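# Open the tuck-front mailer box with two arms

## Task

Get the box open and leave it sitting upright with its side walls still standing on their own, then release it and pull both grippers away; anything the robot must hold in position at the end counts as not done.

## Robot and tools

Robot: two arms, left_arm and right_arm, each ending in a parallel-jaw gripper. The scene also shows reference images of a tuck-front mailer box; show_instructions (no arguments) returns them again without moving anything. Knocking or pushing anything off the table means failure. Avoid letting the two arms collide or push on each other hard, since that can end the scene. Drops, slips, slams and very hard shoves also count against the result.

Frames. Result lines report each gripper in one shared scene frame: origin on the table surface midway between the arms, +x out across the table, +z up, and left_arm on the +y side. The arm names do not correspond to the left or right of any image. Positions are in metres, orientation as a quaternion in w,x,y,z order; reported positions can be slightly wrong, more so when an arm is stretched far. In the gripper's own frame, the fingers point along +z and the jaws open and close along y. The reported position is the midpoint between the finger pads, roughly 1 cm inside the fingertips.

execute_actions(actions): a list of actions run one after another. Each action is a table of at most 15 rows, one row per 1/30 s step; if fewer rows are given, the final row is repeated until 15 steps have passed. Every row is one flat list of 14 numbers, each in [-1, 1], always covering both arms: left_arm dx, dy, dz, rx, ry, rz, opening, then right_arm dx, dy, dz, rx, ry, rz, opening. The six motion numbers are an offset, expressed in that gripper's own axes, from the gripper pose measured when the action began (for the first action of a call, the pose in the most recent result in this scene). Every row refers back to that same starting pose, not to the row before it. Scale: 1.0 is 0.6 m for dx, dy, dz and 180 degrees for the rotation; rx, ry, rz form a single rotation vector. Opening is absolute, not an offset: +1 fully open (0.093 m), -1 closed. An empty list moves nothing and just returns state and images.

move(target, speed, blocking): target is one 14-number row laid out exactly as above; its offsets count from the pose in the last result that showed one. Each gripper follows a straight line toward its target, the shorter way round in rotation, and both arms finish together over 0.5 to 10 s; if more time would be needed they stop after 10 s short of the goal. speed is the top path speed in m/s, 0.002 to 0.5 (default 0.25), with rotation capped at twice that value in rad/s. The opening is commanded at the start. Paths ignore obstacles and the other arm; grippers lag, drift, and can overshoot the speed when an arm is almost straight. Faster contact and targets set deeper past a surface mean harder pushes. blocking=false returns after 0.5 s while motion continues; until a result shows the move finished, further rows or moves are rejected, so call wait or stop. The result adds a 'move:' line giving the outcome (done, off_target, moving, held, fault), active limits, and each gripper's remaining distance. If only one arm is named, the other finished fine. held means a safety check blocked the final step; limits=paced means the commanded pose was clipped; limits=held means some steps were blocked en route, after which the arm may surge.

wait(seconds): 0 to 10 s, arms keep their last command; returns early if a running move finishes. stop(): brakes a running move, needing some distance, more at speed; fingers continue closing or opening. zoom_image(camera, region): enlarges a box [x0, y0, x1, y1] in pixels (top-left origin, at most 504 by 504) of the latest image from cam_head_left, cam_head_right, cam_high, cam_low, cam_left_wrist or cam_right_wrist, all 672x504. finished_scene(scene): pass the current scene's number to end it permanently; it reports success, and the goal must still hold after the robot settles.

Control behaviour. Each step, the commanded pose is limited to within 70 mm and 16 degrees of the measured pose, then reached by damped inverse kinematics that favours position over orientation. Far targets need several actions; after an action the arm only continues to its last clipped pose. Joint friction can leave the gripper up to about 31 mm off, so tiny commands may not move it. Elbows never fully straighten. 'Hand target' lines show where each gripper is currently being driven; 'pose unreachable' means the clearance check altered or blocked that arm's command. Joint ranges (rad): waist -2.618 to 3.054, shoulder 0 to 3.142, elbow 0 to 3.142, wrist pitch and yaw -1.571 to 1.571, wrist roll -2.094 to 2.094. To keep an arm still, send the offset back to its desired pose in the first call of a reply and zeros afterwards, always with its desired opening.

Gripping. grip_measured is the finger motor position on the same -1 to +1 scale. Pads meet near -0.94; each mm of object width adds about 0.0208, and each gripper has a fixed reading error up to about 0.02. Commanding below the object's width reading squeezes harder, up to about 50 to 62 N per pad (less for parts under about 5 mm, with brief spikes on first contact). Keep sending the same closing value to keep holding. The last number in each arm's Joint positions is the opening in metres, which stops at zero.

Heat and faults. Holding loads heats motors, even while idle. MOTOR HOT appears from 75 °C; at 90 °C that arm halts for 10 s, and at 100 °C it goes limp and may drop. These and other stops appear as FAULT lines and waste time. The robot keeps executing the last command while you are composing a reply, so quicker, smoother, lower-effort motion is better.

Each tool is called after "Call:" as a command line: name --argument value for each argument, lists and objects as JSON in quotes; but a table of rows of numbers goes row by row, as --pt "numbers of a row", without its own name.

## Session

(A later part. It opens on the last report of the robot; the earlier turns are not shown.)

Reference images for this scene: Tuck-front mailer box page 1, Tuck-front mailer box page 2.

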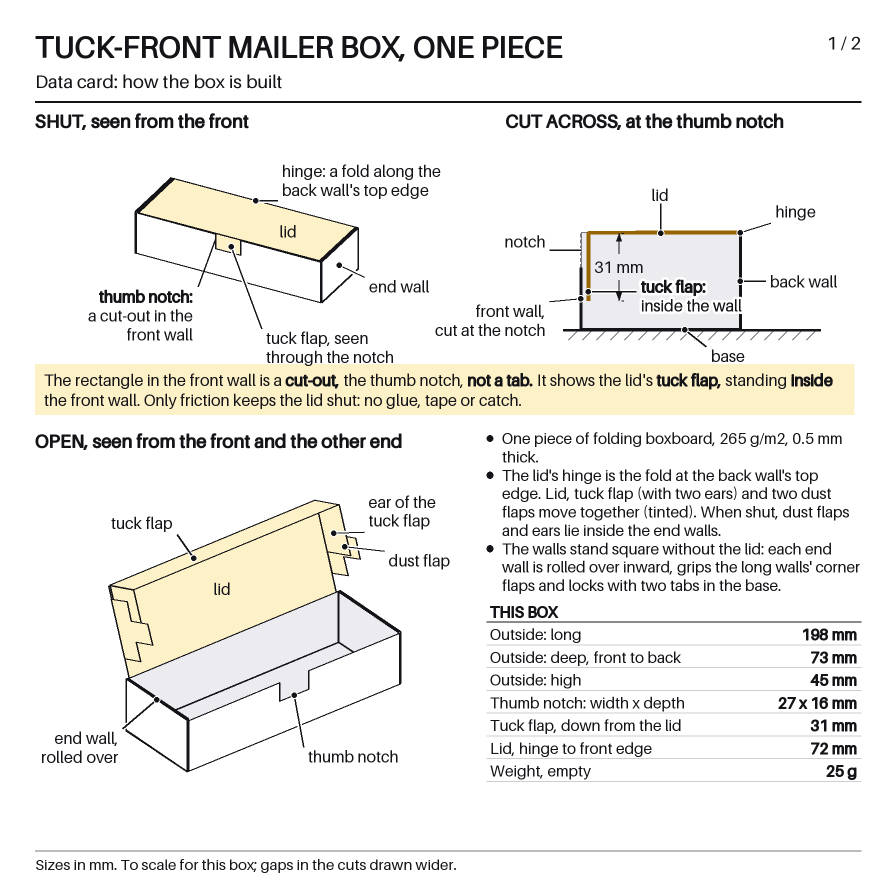

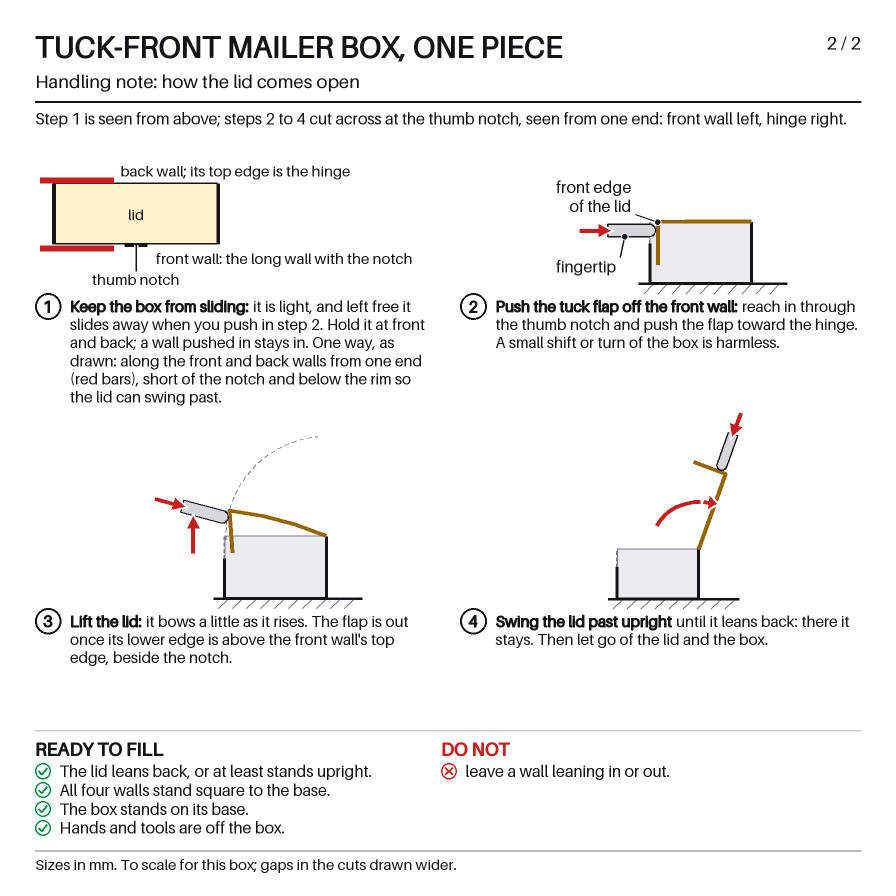

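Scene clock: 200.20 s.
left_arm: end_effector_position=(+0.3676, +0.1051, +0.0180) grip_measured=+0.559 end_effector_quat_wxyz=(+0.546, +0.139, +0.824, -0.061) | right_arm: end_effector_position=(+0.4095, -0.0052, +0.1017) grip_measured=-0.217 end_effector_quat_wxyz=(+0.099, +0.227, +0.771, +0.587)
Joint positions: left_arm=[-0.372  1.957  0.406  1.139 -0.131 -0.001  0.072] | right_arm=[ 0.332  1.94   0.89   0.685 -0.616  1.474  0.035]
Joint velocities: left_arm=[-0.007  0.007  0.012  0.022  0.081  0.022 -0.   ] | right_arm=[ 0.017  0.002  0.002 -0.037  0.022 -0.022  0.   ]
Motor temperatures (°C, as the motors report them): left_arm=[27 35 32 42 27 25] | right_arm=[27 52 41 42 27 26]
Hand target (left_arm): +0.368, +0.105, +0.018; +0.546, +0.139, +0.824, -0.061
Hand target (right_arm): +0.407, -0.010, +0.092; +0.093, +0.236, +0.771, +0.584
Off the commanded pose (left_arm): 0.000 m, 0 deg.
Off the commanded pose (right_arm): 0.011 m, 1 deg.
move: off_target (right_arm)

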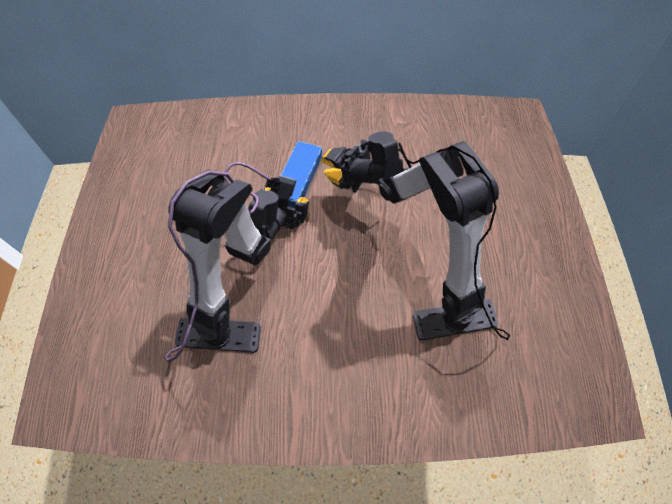

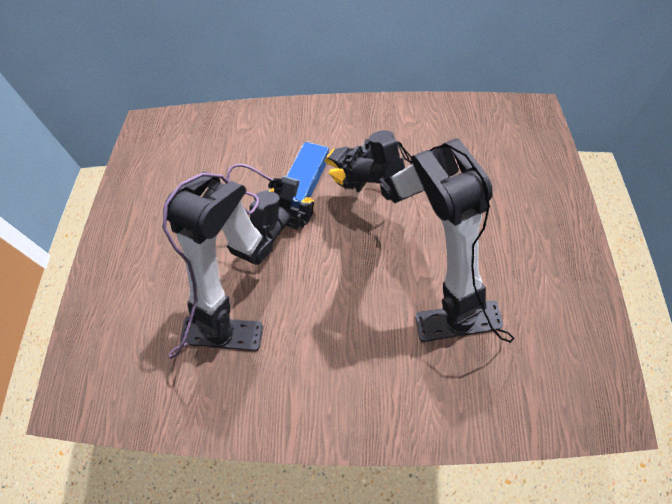

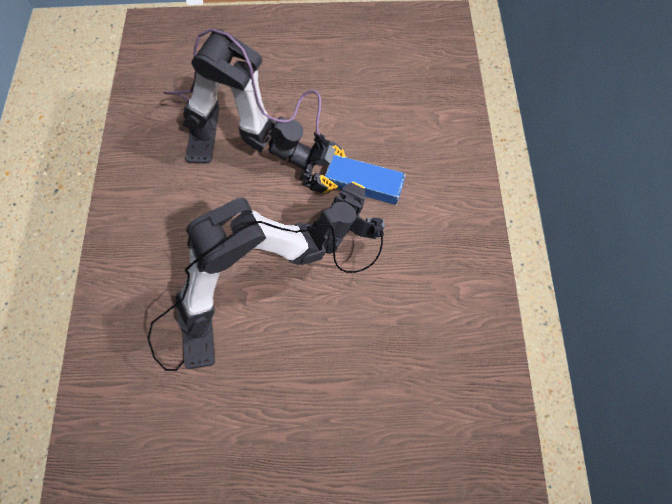

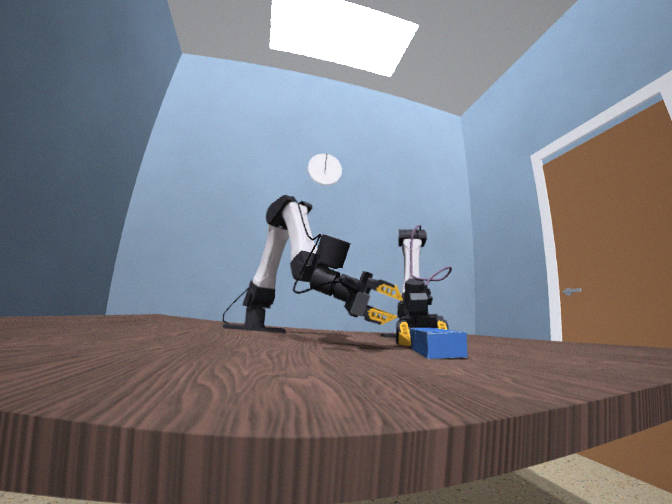

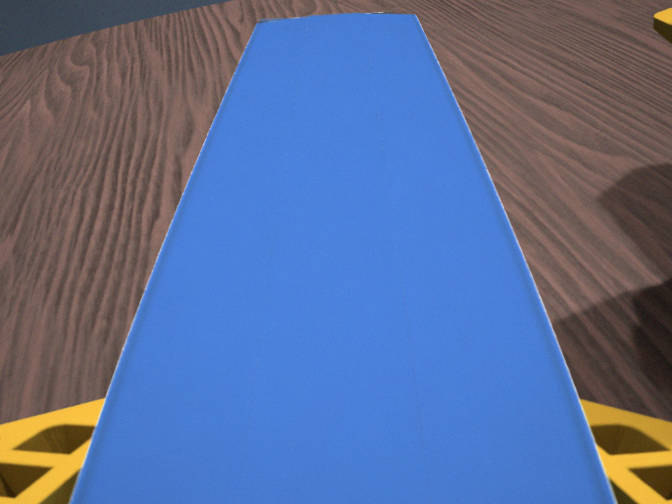

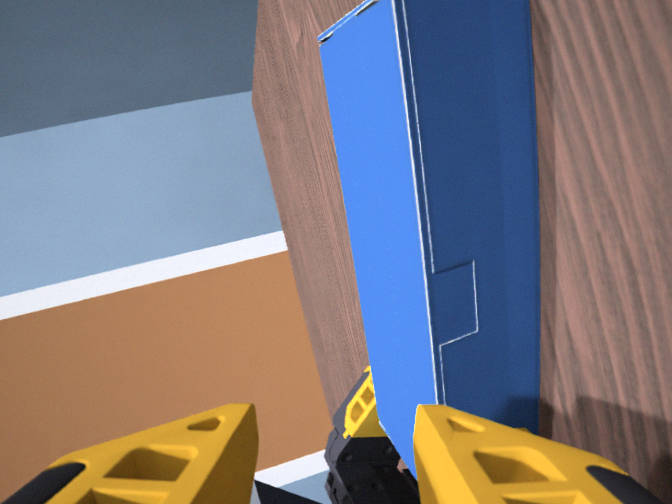

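Call:
move --target '[0,0,0,0,0,0,0.56,0,-0.02,0.035,0,0,0,1]' --speed 0.03

Call:
execute_actions --actions '[[[0,-0.02,0,0.022,0,0.003,0.56,0,0.003,0,-0.003,0,0,1]],[[0,-0.02,0,0.022,0,0.003,0.56,0,0.003,0,-0.003,0,0,1]]]'

Scene clock: 204.07 s.
left_arm: end_effector_position=(+0.3676, +0.1051, +0.0180) grip_measured=+0.559 end_effector_quat_wxyz=(+0.546, +0.139, +0.824, -0.061) | right_arm: end_effector_position=(+0.4105, +0.0031, +0.0782) grip_measured=+0.993 end_effector_quat_wxyz=(+0.094, +0.233, +0.776, +0.579)
Joint positions: left_arm=[-0.372  1.957  0.406  1.139 -0.131 -0.001  0.072] | right_arm=[ 0.352  2.015  0.902  0.728 -0.594  1.479  0.093]
Joint velocities: left_arm=[-0.002 -0.007 -0.032  0.007 -0.007 -0.051  0.   ] | right_arm=[ 0.007  0.007  0.002 -0.007 -0.007 -0.125  0.   ]
Motor temperatures (°C, as the motors report them): left_arm=[27 35 32 42 27 25] | right_arm=[27 52 41 43 27 26]
Hand target (left_arm): +0.368, +0.105, +0.018; +0.546, +0.139, +0.824, -0.061
Hand target (right_arm): +0.415, +0.010, +0.084; +0.099, +0.228, +0.771, +0.587
Off the commanded pose (left_arm): 0.000 m, 0 deg.
Off the commanded pose (right_arm): 0.011 m, 1 deg.
move: off_target (right_arm)

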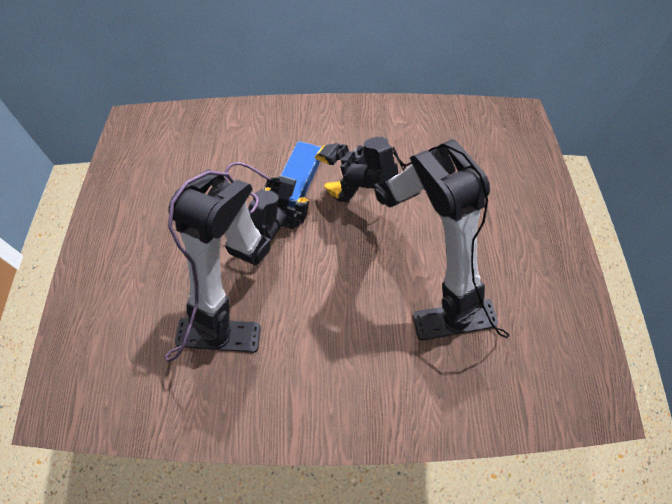

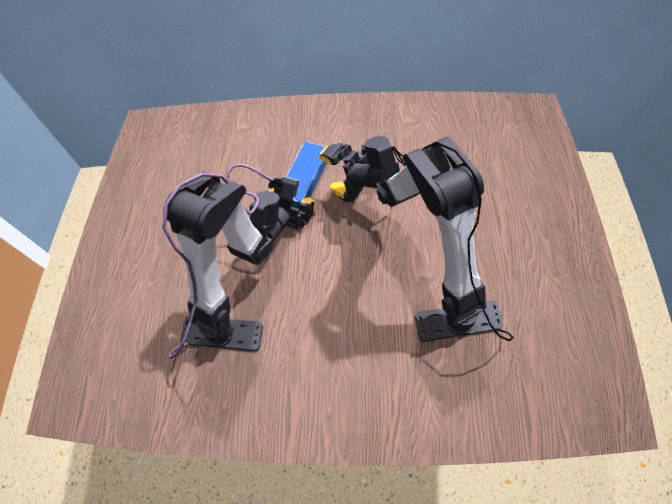

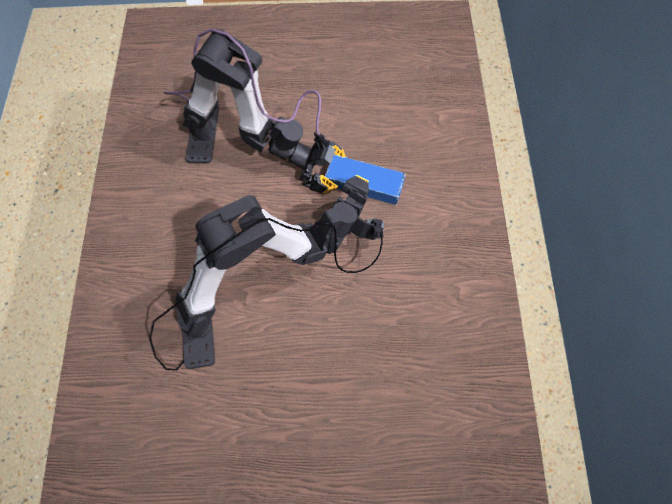

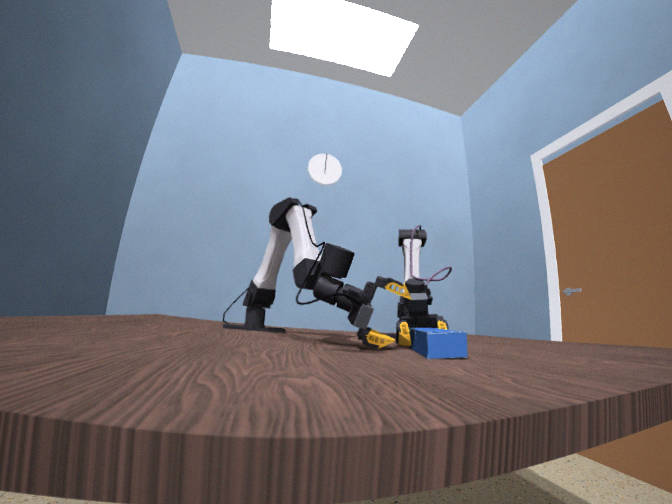

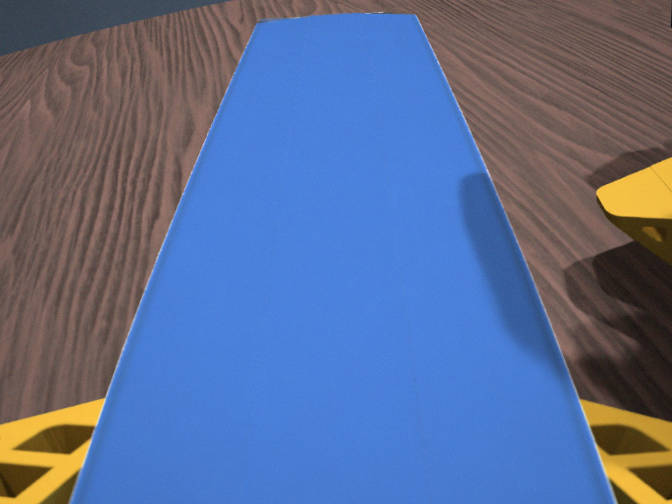

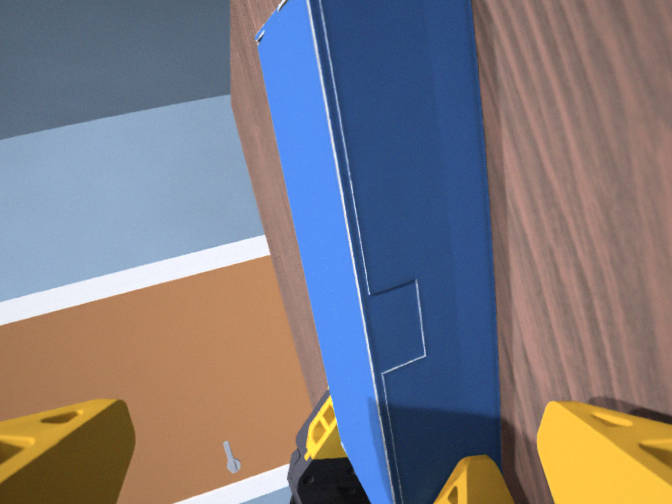

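Scene clock: 205.07 s.
left_arm: end_effector_position=(+0.3607, +0.0865, +0.0174) grip_measured=+0.559 end_effector_quat_wxyz=(+0.537, +0.172, +0.819, -0.109) | right_arm: end_effector_position=(+0.4105, +0.0031, +0.0782) grip_measured=+0.993 end_effector_quat_wxyz=(+0.094, +0.233, +0.776, +0.579)
Joint positions: left_arm=[-0.372  1.957  0.406  1.139 -0.013 -0.     0.072] | right_arm=[ 0.352  2.015  0.902  0.728 -0.594  1.479  0.093]
Joint velocities: left_arm=[-0.007  0.002  0.017  0.007  0.007  0.022 -0.001] | right_arm=[ 0.002 -0.012  0.002  0.022 -0.066  0.066 -0.001]
Motor temperatures (°C, as the motors report them): left_arm=[27 35 32 42 27 25] | right_arm=[27 52 41 43 27 26]
Hand target (left_arm): +0.360, +0.085, +0.017; +0.536, +0.178, +0.818, -0.111
Hand target (right_arm): +0.411, +0.003, +0.080; +0.095, +0.233, +0.773, +0.583
Off the commanded pose (left_arm): 0.002 m, 1 deg.
Off the commanded pose (right_arm): 0.002 m, 1 deg.

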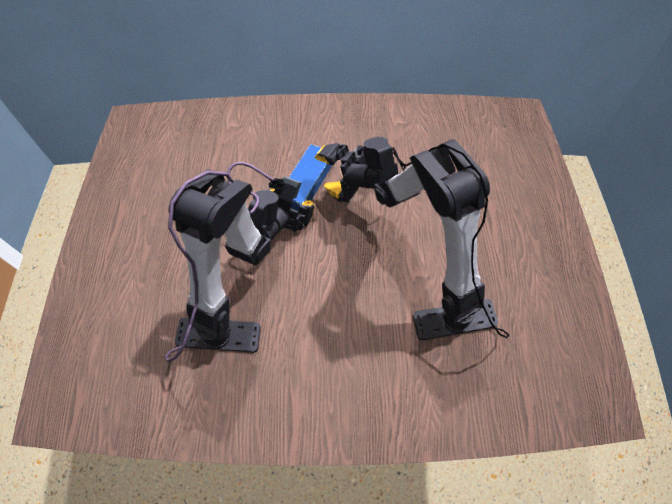

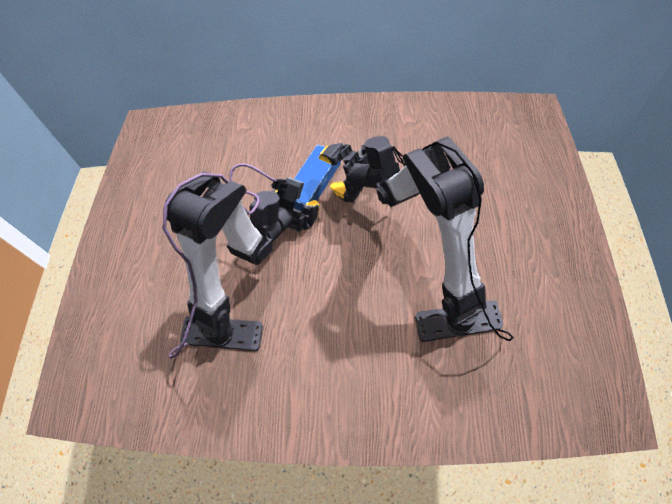

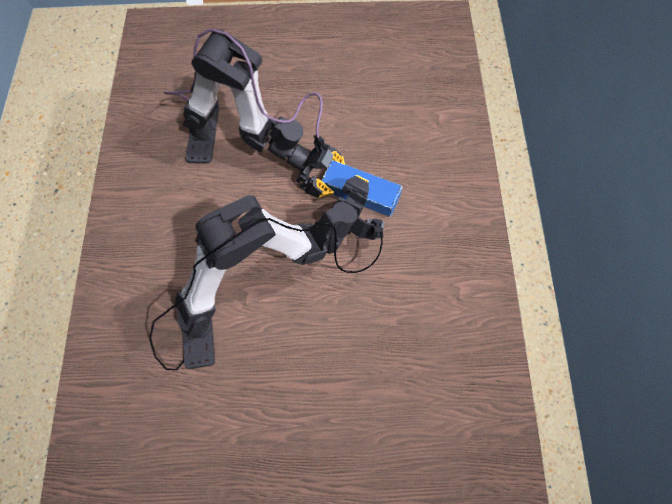

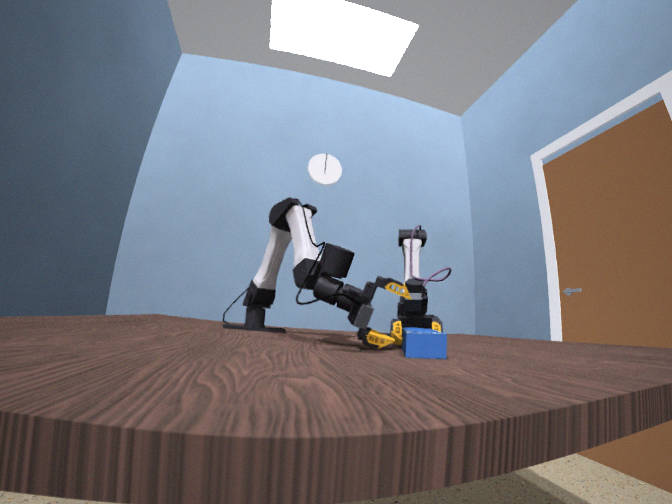

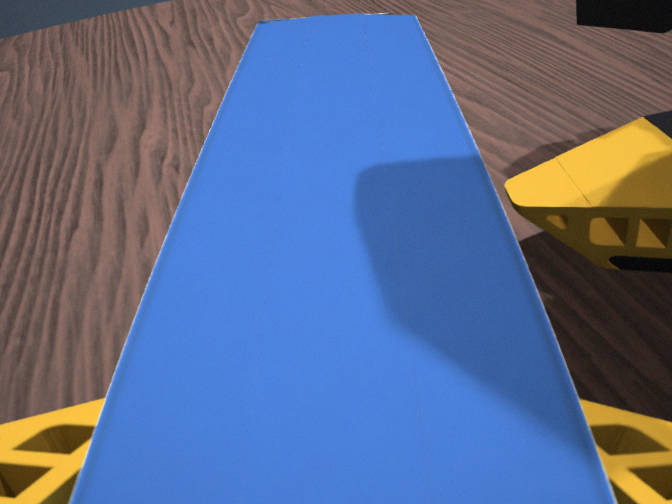

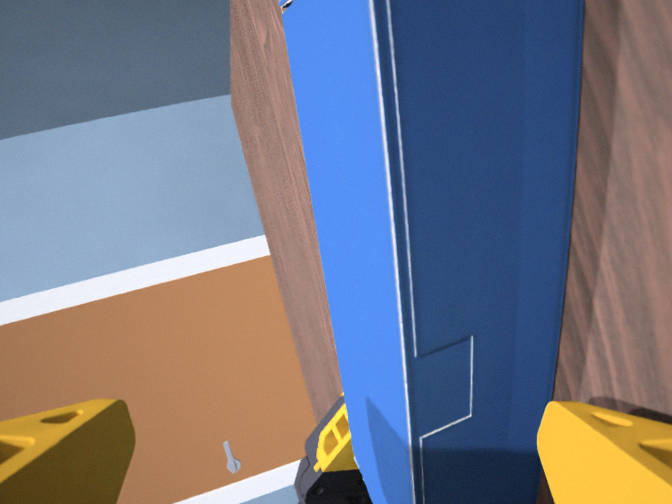

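Call:
execute_actions --actions '[[[0,0,0,0,0,0,0.56,-0.008,0.014,0,-0.015,-0.008,0,1]],[[0,0,0,0,0,0,0.56,-0.006,0.014,0,-0.015,-0.006,0,1]],[[0,0,0,0,0,0,0.56,0,0.003,0,-0.003,0,0,1]]]'

Scene clock: 208.57 s.
left_arm: end_effector_position=(+0.3606, +0.0861, +0.0174) grip_measured=+0.559 end_effector_quat_wxyz=(+0.536, +0.172, +0.819, -0.110) | right_arm: end_effector_position=(+0.4206, +0.0048, +0.1000) grip_measured=+0.993 end_effector_quat_wxyz=(+0.120, +0.231, +0.749, +0.609)
Joint positions: left_arm=[-0.372  1.957  0.406  1.139 -0.011  0.     0.072] | right_arm=[ 0.352  2.015  0.902  0.839 -0.571  1.524  0.093]
Joint velocities: left_arm=[-0.007  0.007  0.002 -0.022  0.081 -0.022 -0.   ] | right_arm=[ 0.012  0.002 -0.007  0.007 -0.007 -0.022 -0.001]
Motor temperatures (°C, as the motors report them): left_arm=[27 35 32 42 27 25] | right_arm=[27 53 41 43 27 26]
Hand target (left_arm): +0.361, +0.086, +0.017; +0.536, +0.172, +0.819, -0.110
Hand target (right_arm): +0.421, +0.005, +0.102; +0.121, +0.230, +0.746, +0.613
Off the commanded pose (left_arm): 0.000 m, 0 deg.
Off the commanded pose (right_arm): 0.002 m, 1 deg.

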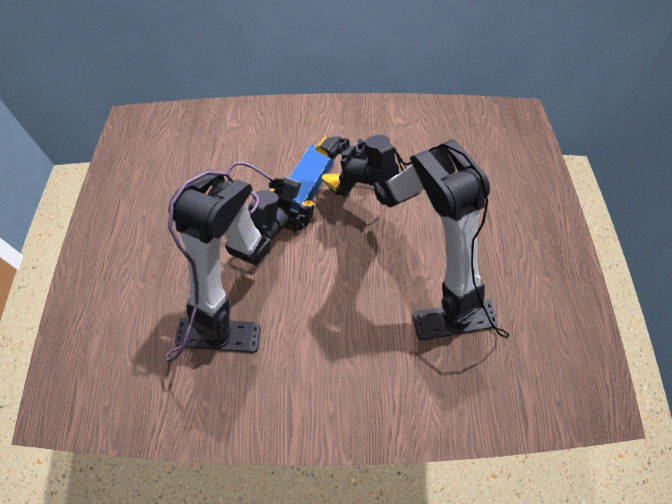

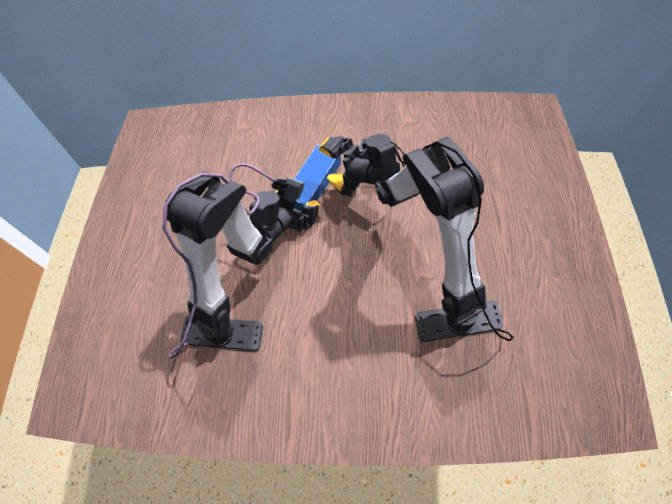

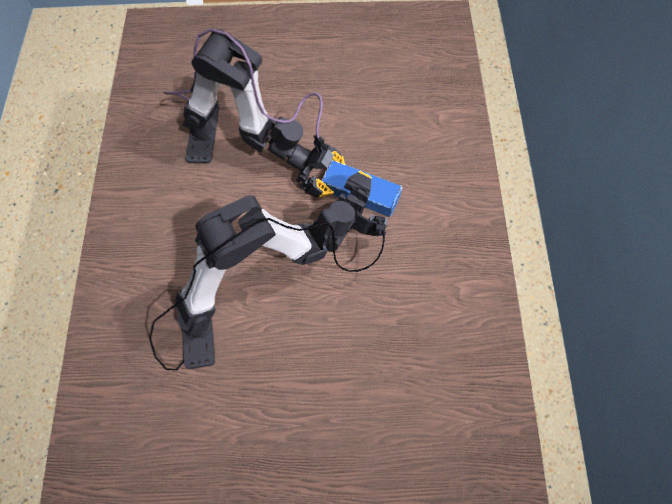

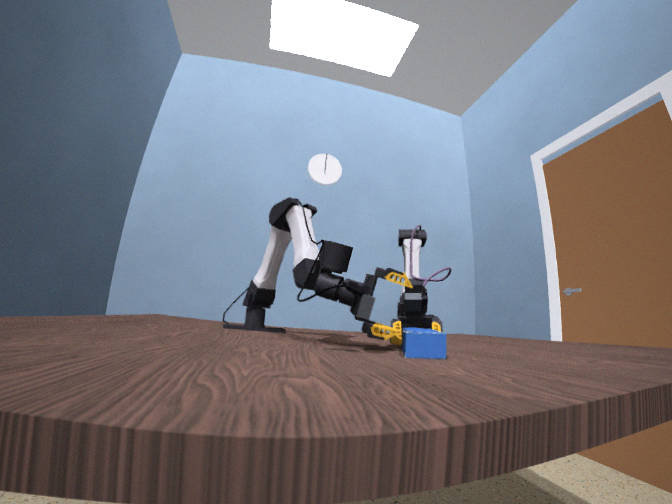

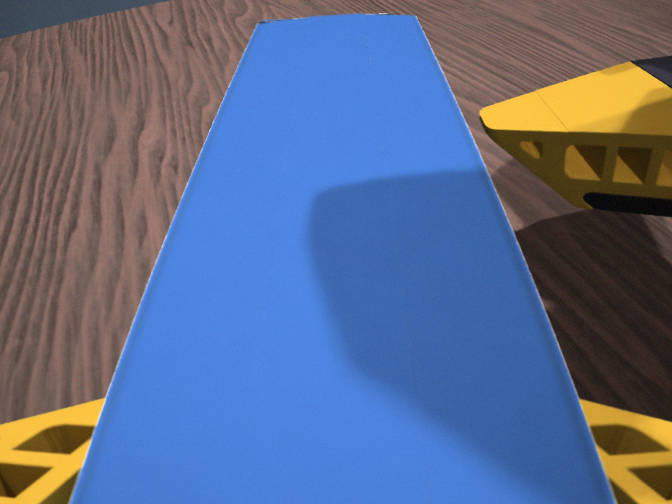

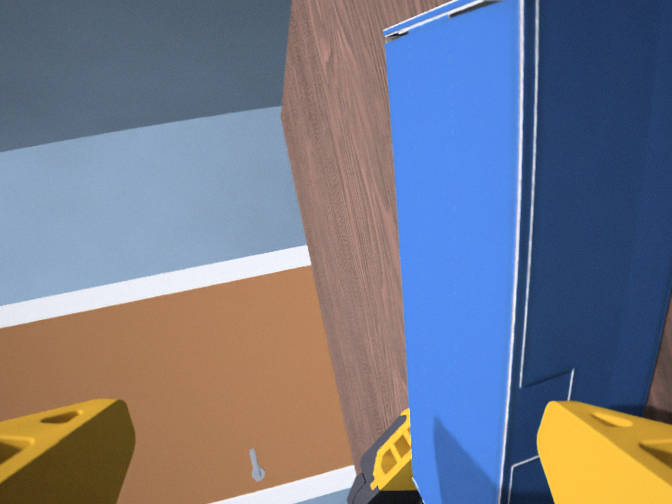

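Slightly high; lower ~6 mm then press.

Call:
execute_actions --actions '[[[0,0,0,0,0,0,0.56,0,-0.009,0,0.009,0,0,1]],[[0,0,0,0,0,0,0.56,0,0.003,0,-0.003,0,0,1]],[[0,-0.02,0,0.022,0,0.003,0.56,0,0.003,0,-0.003,0,0,1]],[[0,-0.02,0,0.022,0,0.003,0.56,0,0.003,0,-0.003,0,0,1]]]'

Scene clock: 211.93 s.
left_arm: end_effector_position=(+0.3565, +0.0776, +0.0173) grip_measured=+0.559 end_effector_quat_wxyz=(+0.531, +0.188, +0.815, -0.133) | right_arm: end_effector_position=(+0.4187, +0.0037, +0.0927) grip_measured=+0.993 end_effector_quat_wxyz=(+0.112, +0.237, +0.757, +0.599)
Joint positions: left_arm=[-0.372  1.957  0.406  1.138  0.045  0.     0.072] | right_arm=[ 0.352  2.015  0.902  0.803 -0.57   1.517  0.093]
Joint velocities: left_arm=[-0.012  0.007 -0.012  0.007 -0.051 -0.051 -0.002] | right_arm=[ 0.002  0.002 -0.007 -0.022 -0.051 -0.051 -0.001]
Motor temperatures (°C, as the motors report them): left_arm=[27 35 32 43 27 25] | right_arm=[27 53 41 43 27 26]
Hand target (left_arm): +0.352, +0.068, +0.018; +0.526, +0.207, +0.810, -0.155
Hand target (right_arm): +0.419, +0.004, +0.094; +0.113, +0.236, +0.754, +0.603
Off the commanded pose (left_arm): 0.011 m, 4 deg.
Off the commanded pose (right_arm): 0.002 m, 1 deg.

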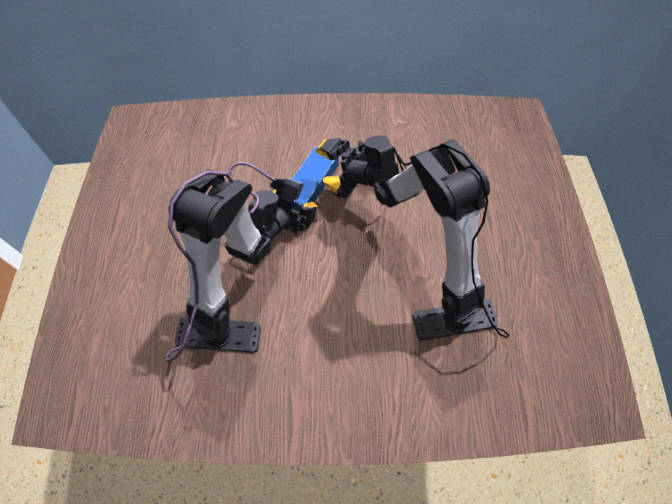

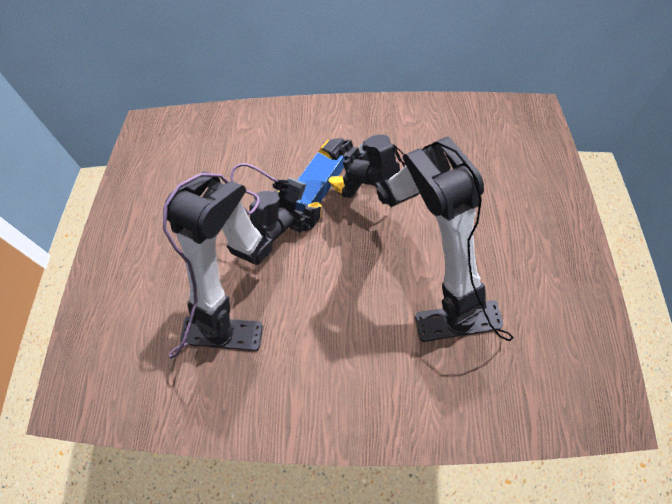

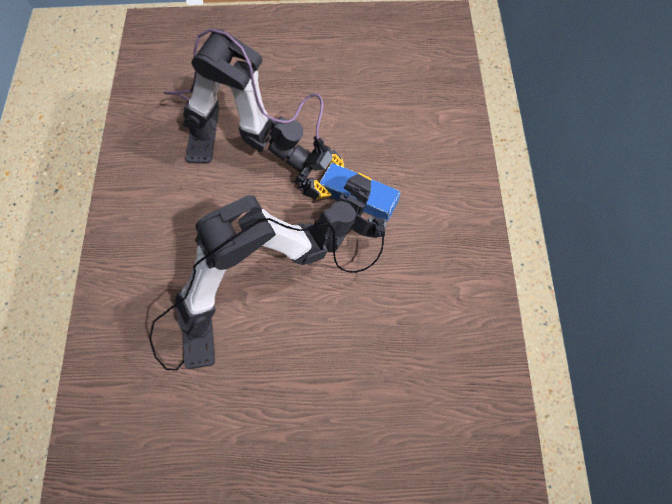

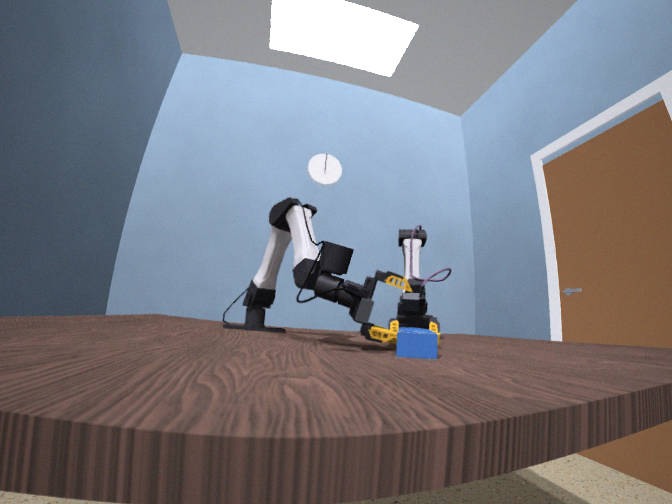

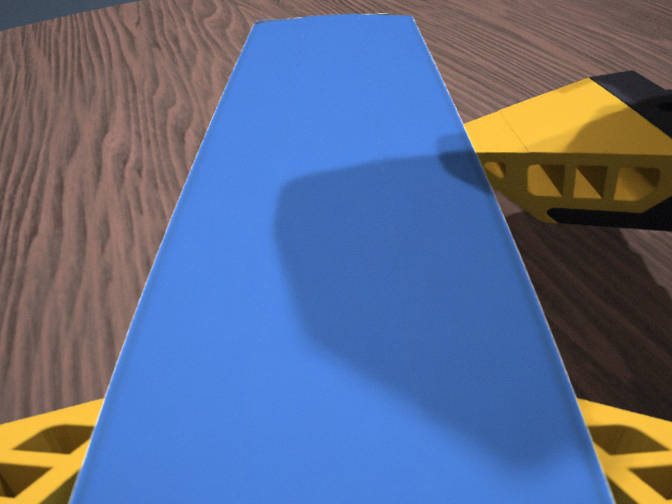

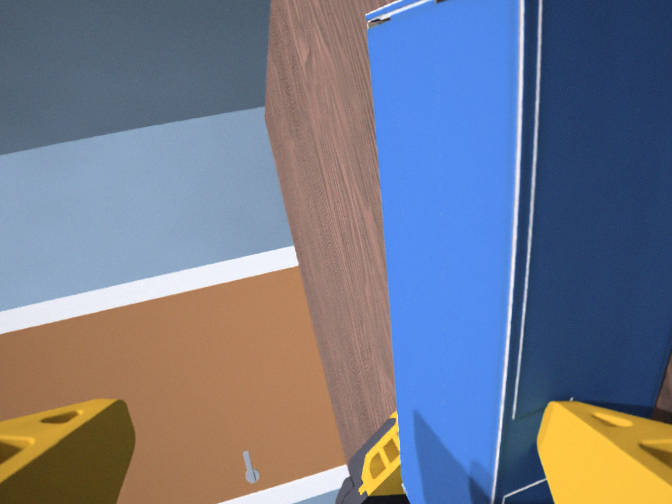

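Call:
execute_actions --actions '[[[0.004,-0.022,0,0.024,0.004,0.003,0.56,0,0.008,0,-0.008,0,0,0.92]],[[0.004,-0.022,0,0.024,0.004,0.003,0.56,0,0.008,0,-0.008,0,0,0.84]],[[0.004,-0.022,0,0.024,0.004,0.003,0.56,0,0.008,0,-0.008,0,0,0.76]],[[0.004,-0.022,0,0.024,0.004,0.003,0.56,0,0.008,0,-0.008,0,0,0.68]],[[0.004,-0.022,0,0.024,0.004,0.003,0.56,0,0.008,0,-0.008,0,0,0.6]]]'

Scene clock: 217.93 s.
left_arm: end_effector_position=(+0.3563, +0.0779, +0.0168) grip_measured=+0.560 end_effector_quat_wxyz=(+0.529, +0.189, +0.816, -0.138) | right_arm: end_effector_position=(+0.4186, +0.0035, +0.0915) grip_measured=+0.603 end_effector_quat_wxyz=(+0.103, +0.249, +0.754, +0.599)
Joint positions: left_arm=[-0.364  1.957  0.406  1.136  0.063  0.     0.072] | right_arm=[ 0.352  2.015  0.902  0.798 -0.569  1.545  0.074]
Joint velocities: left_arm=[-0.002 -0.007 -0.007  0.007  0.051  0.022 -0.001] | right_arm=[-0.022  0.007 -0.012  0.037 -0.022  0.037  0.   ]
Motor temperatures (°C, as the motors report them): left_arm=[27 35 32 43 27 25] | right_arm=[27 53 41 43 27 26]
Hand target (left_arm): +0.349, +0.067, +0.015; +0.517, +0.213, +0.813, -0.163
Hand target (right_arm): +0.420, +0.004, +0.097; +0.108, +0.245, +0.747, +0.608
Off the commanded pose (left_arm): 0.014 m, 4 deg.
Off the commanded pose (right_arm): 0.005 m, 2 deg.

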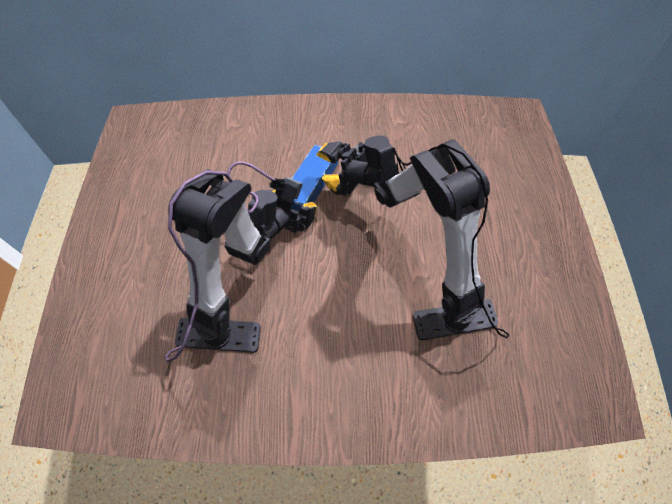

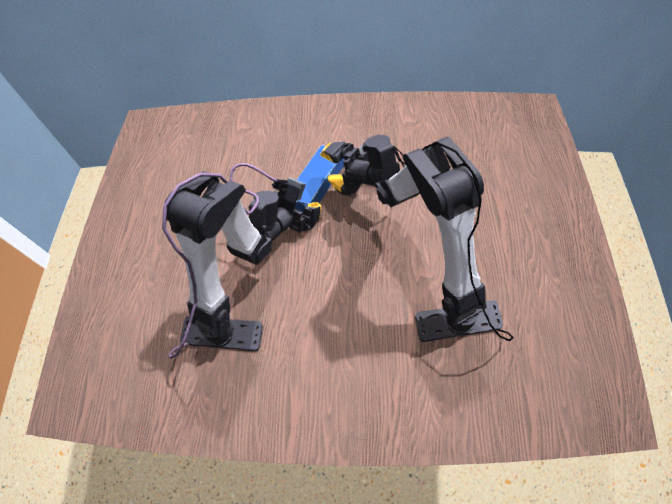

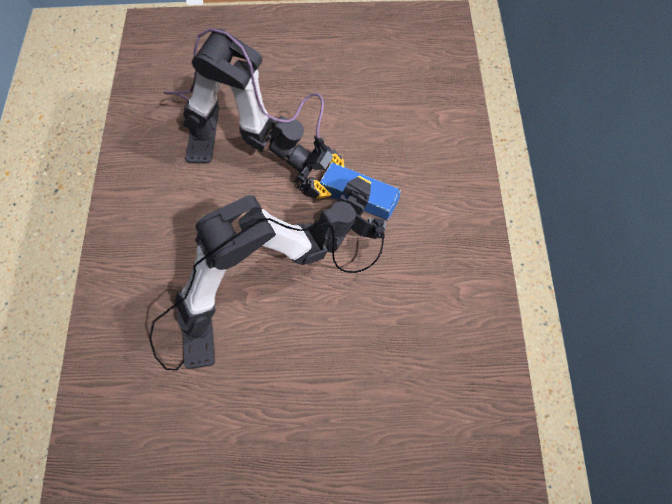

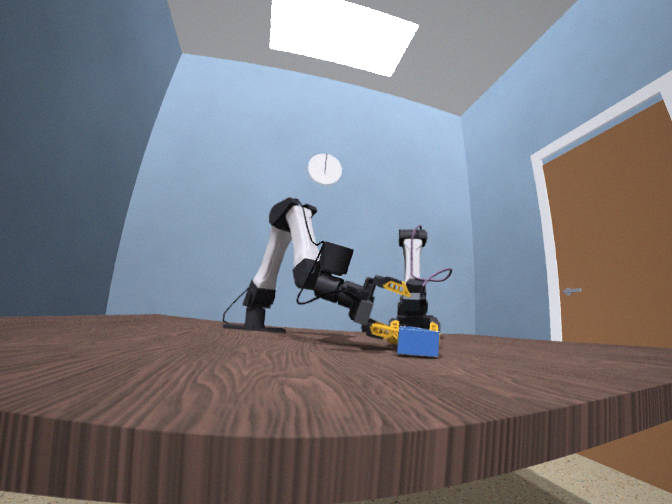

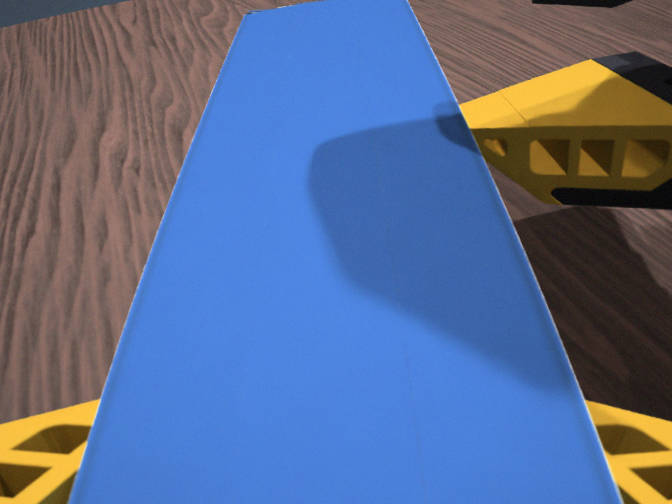

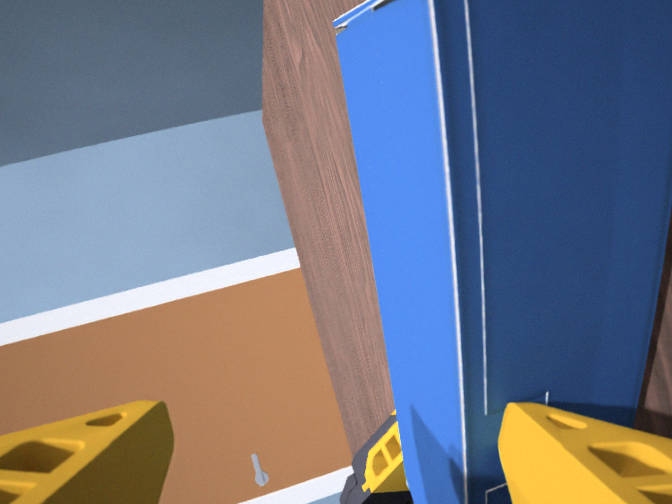

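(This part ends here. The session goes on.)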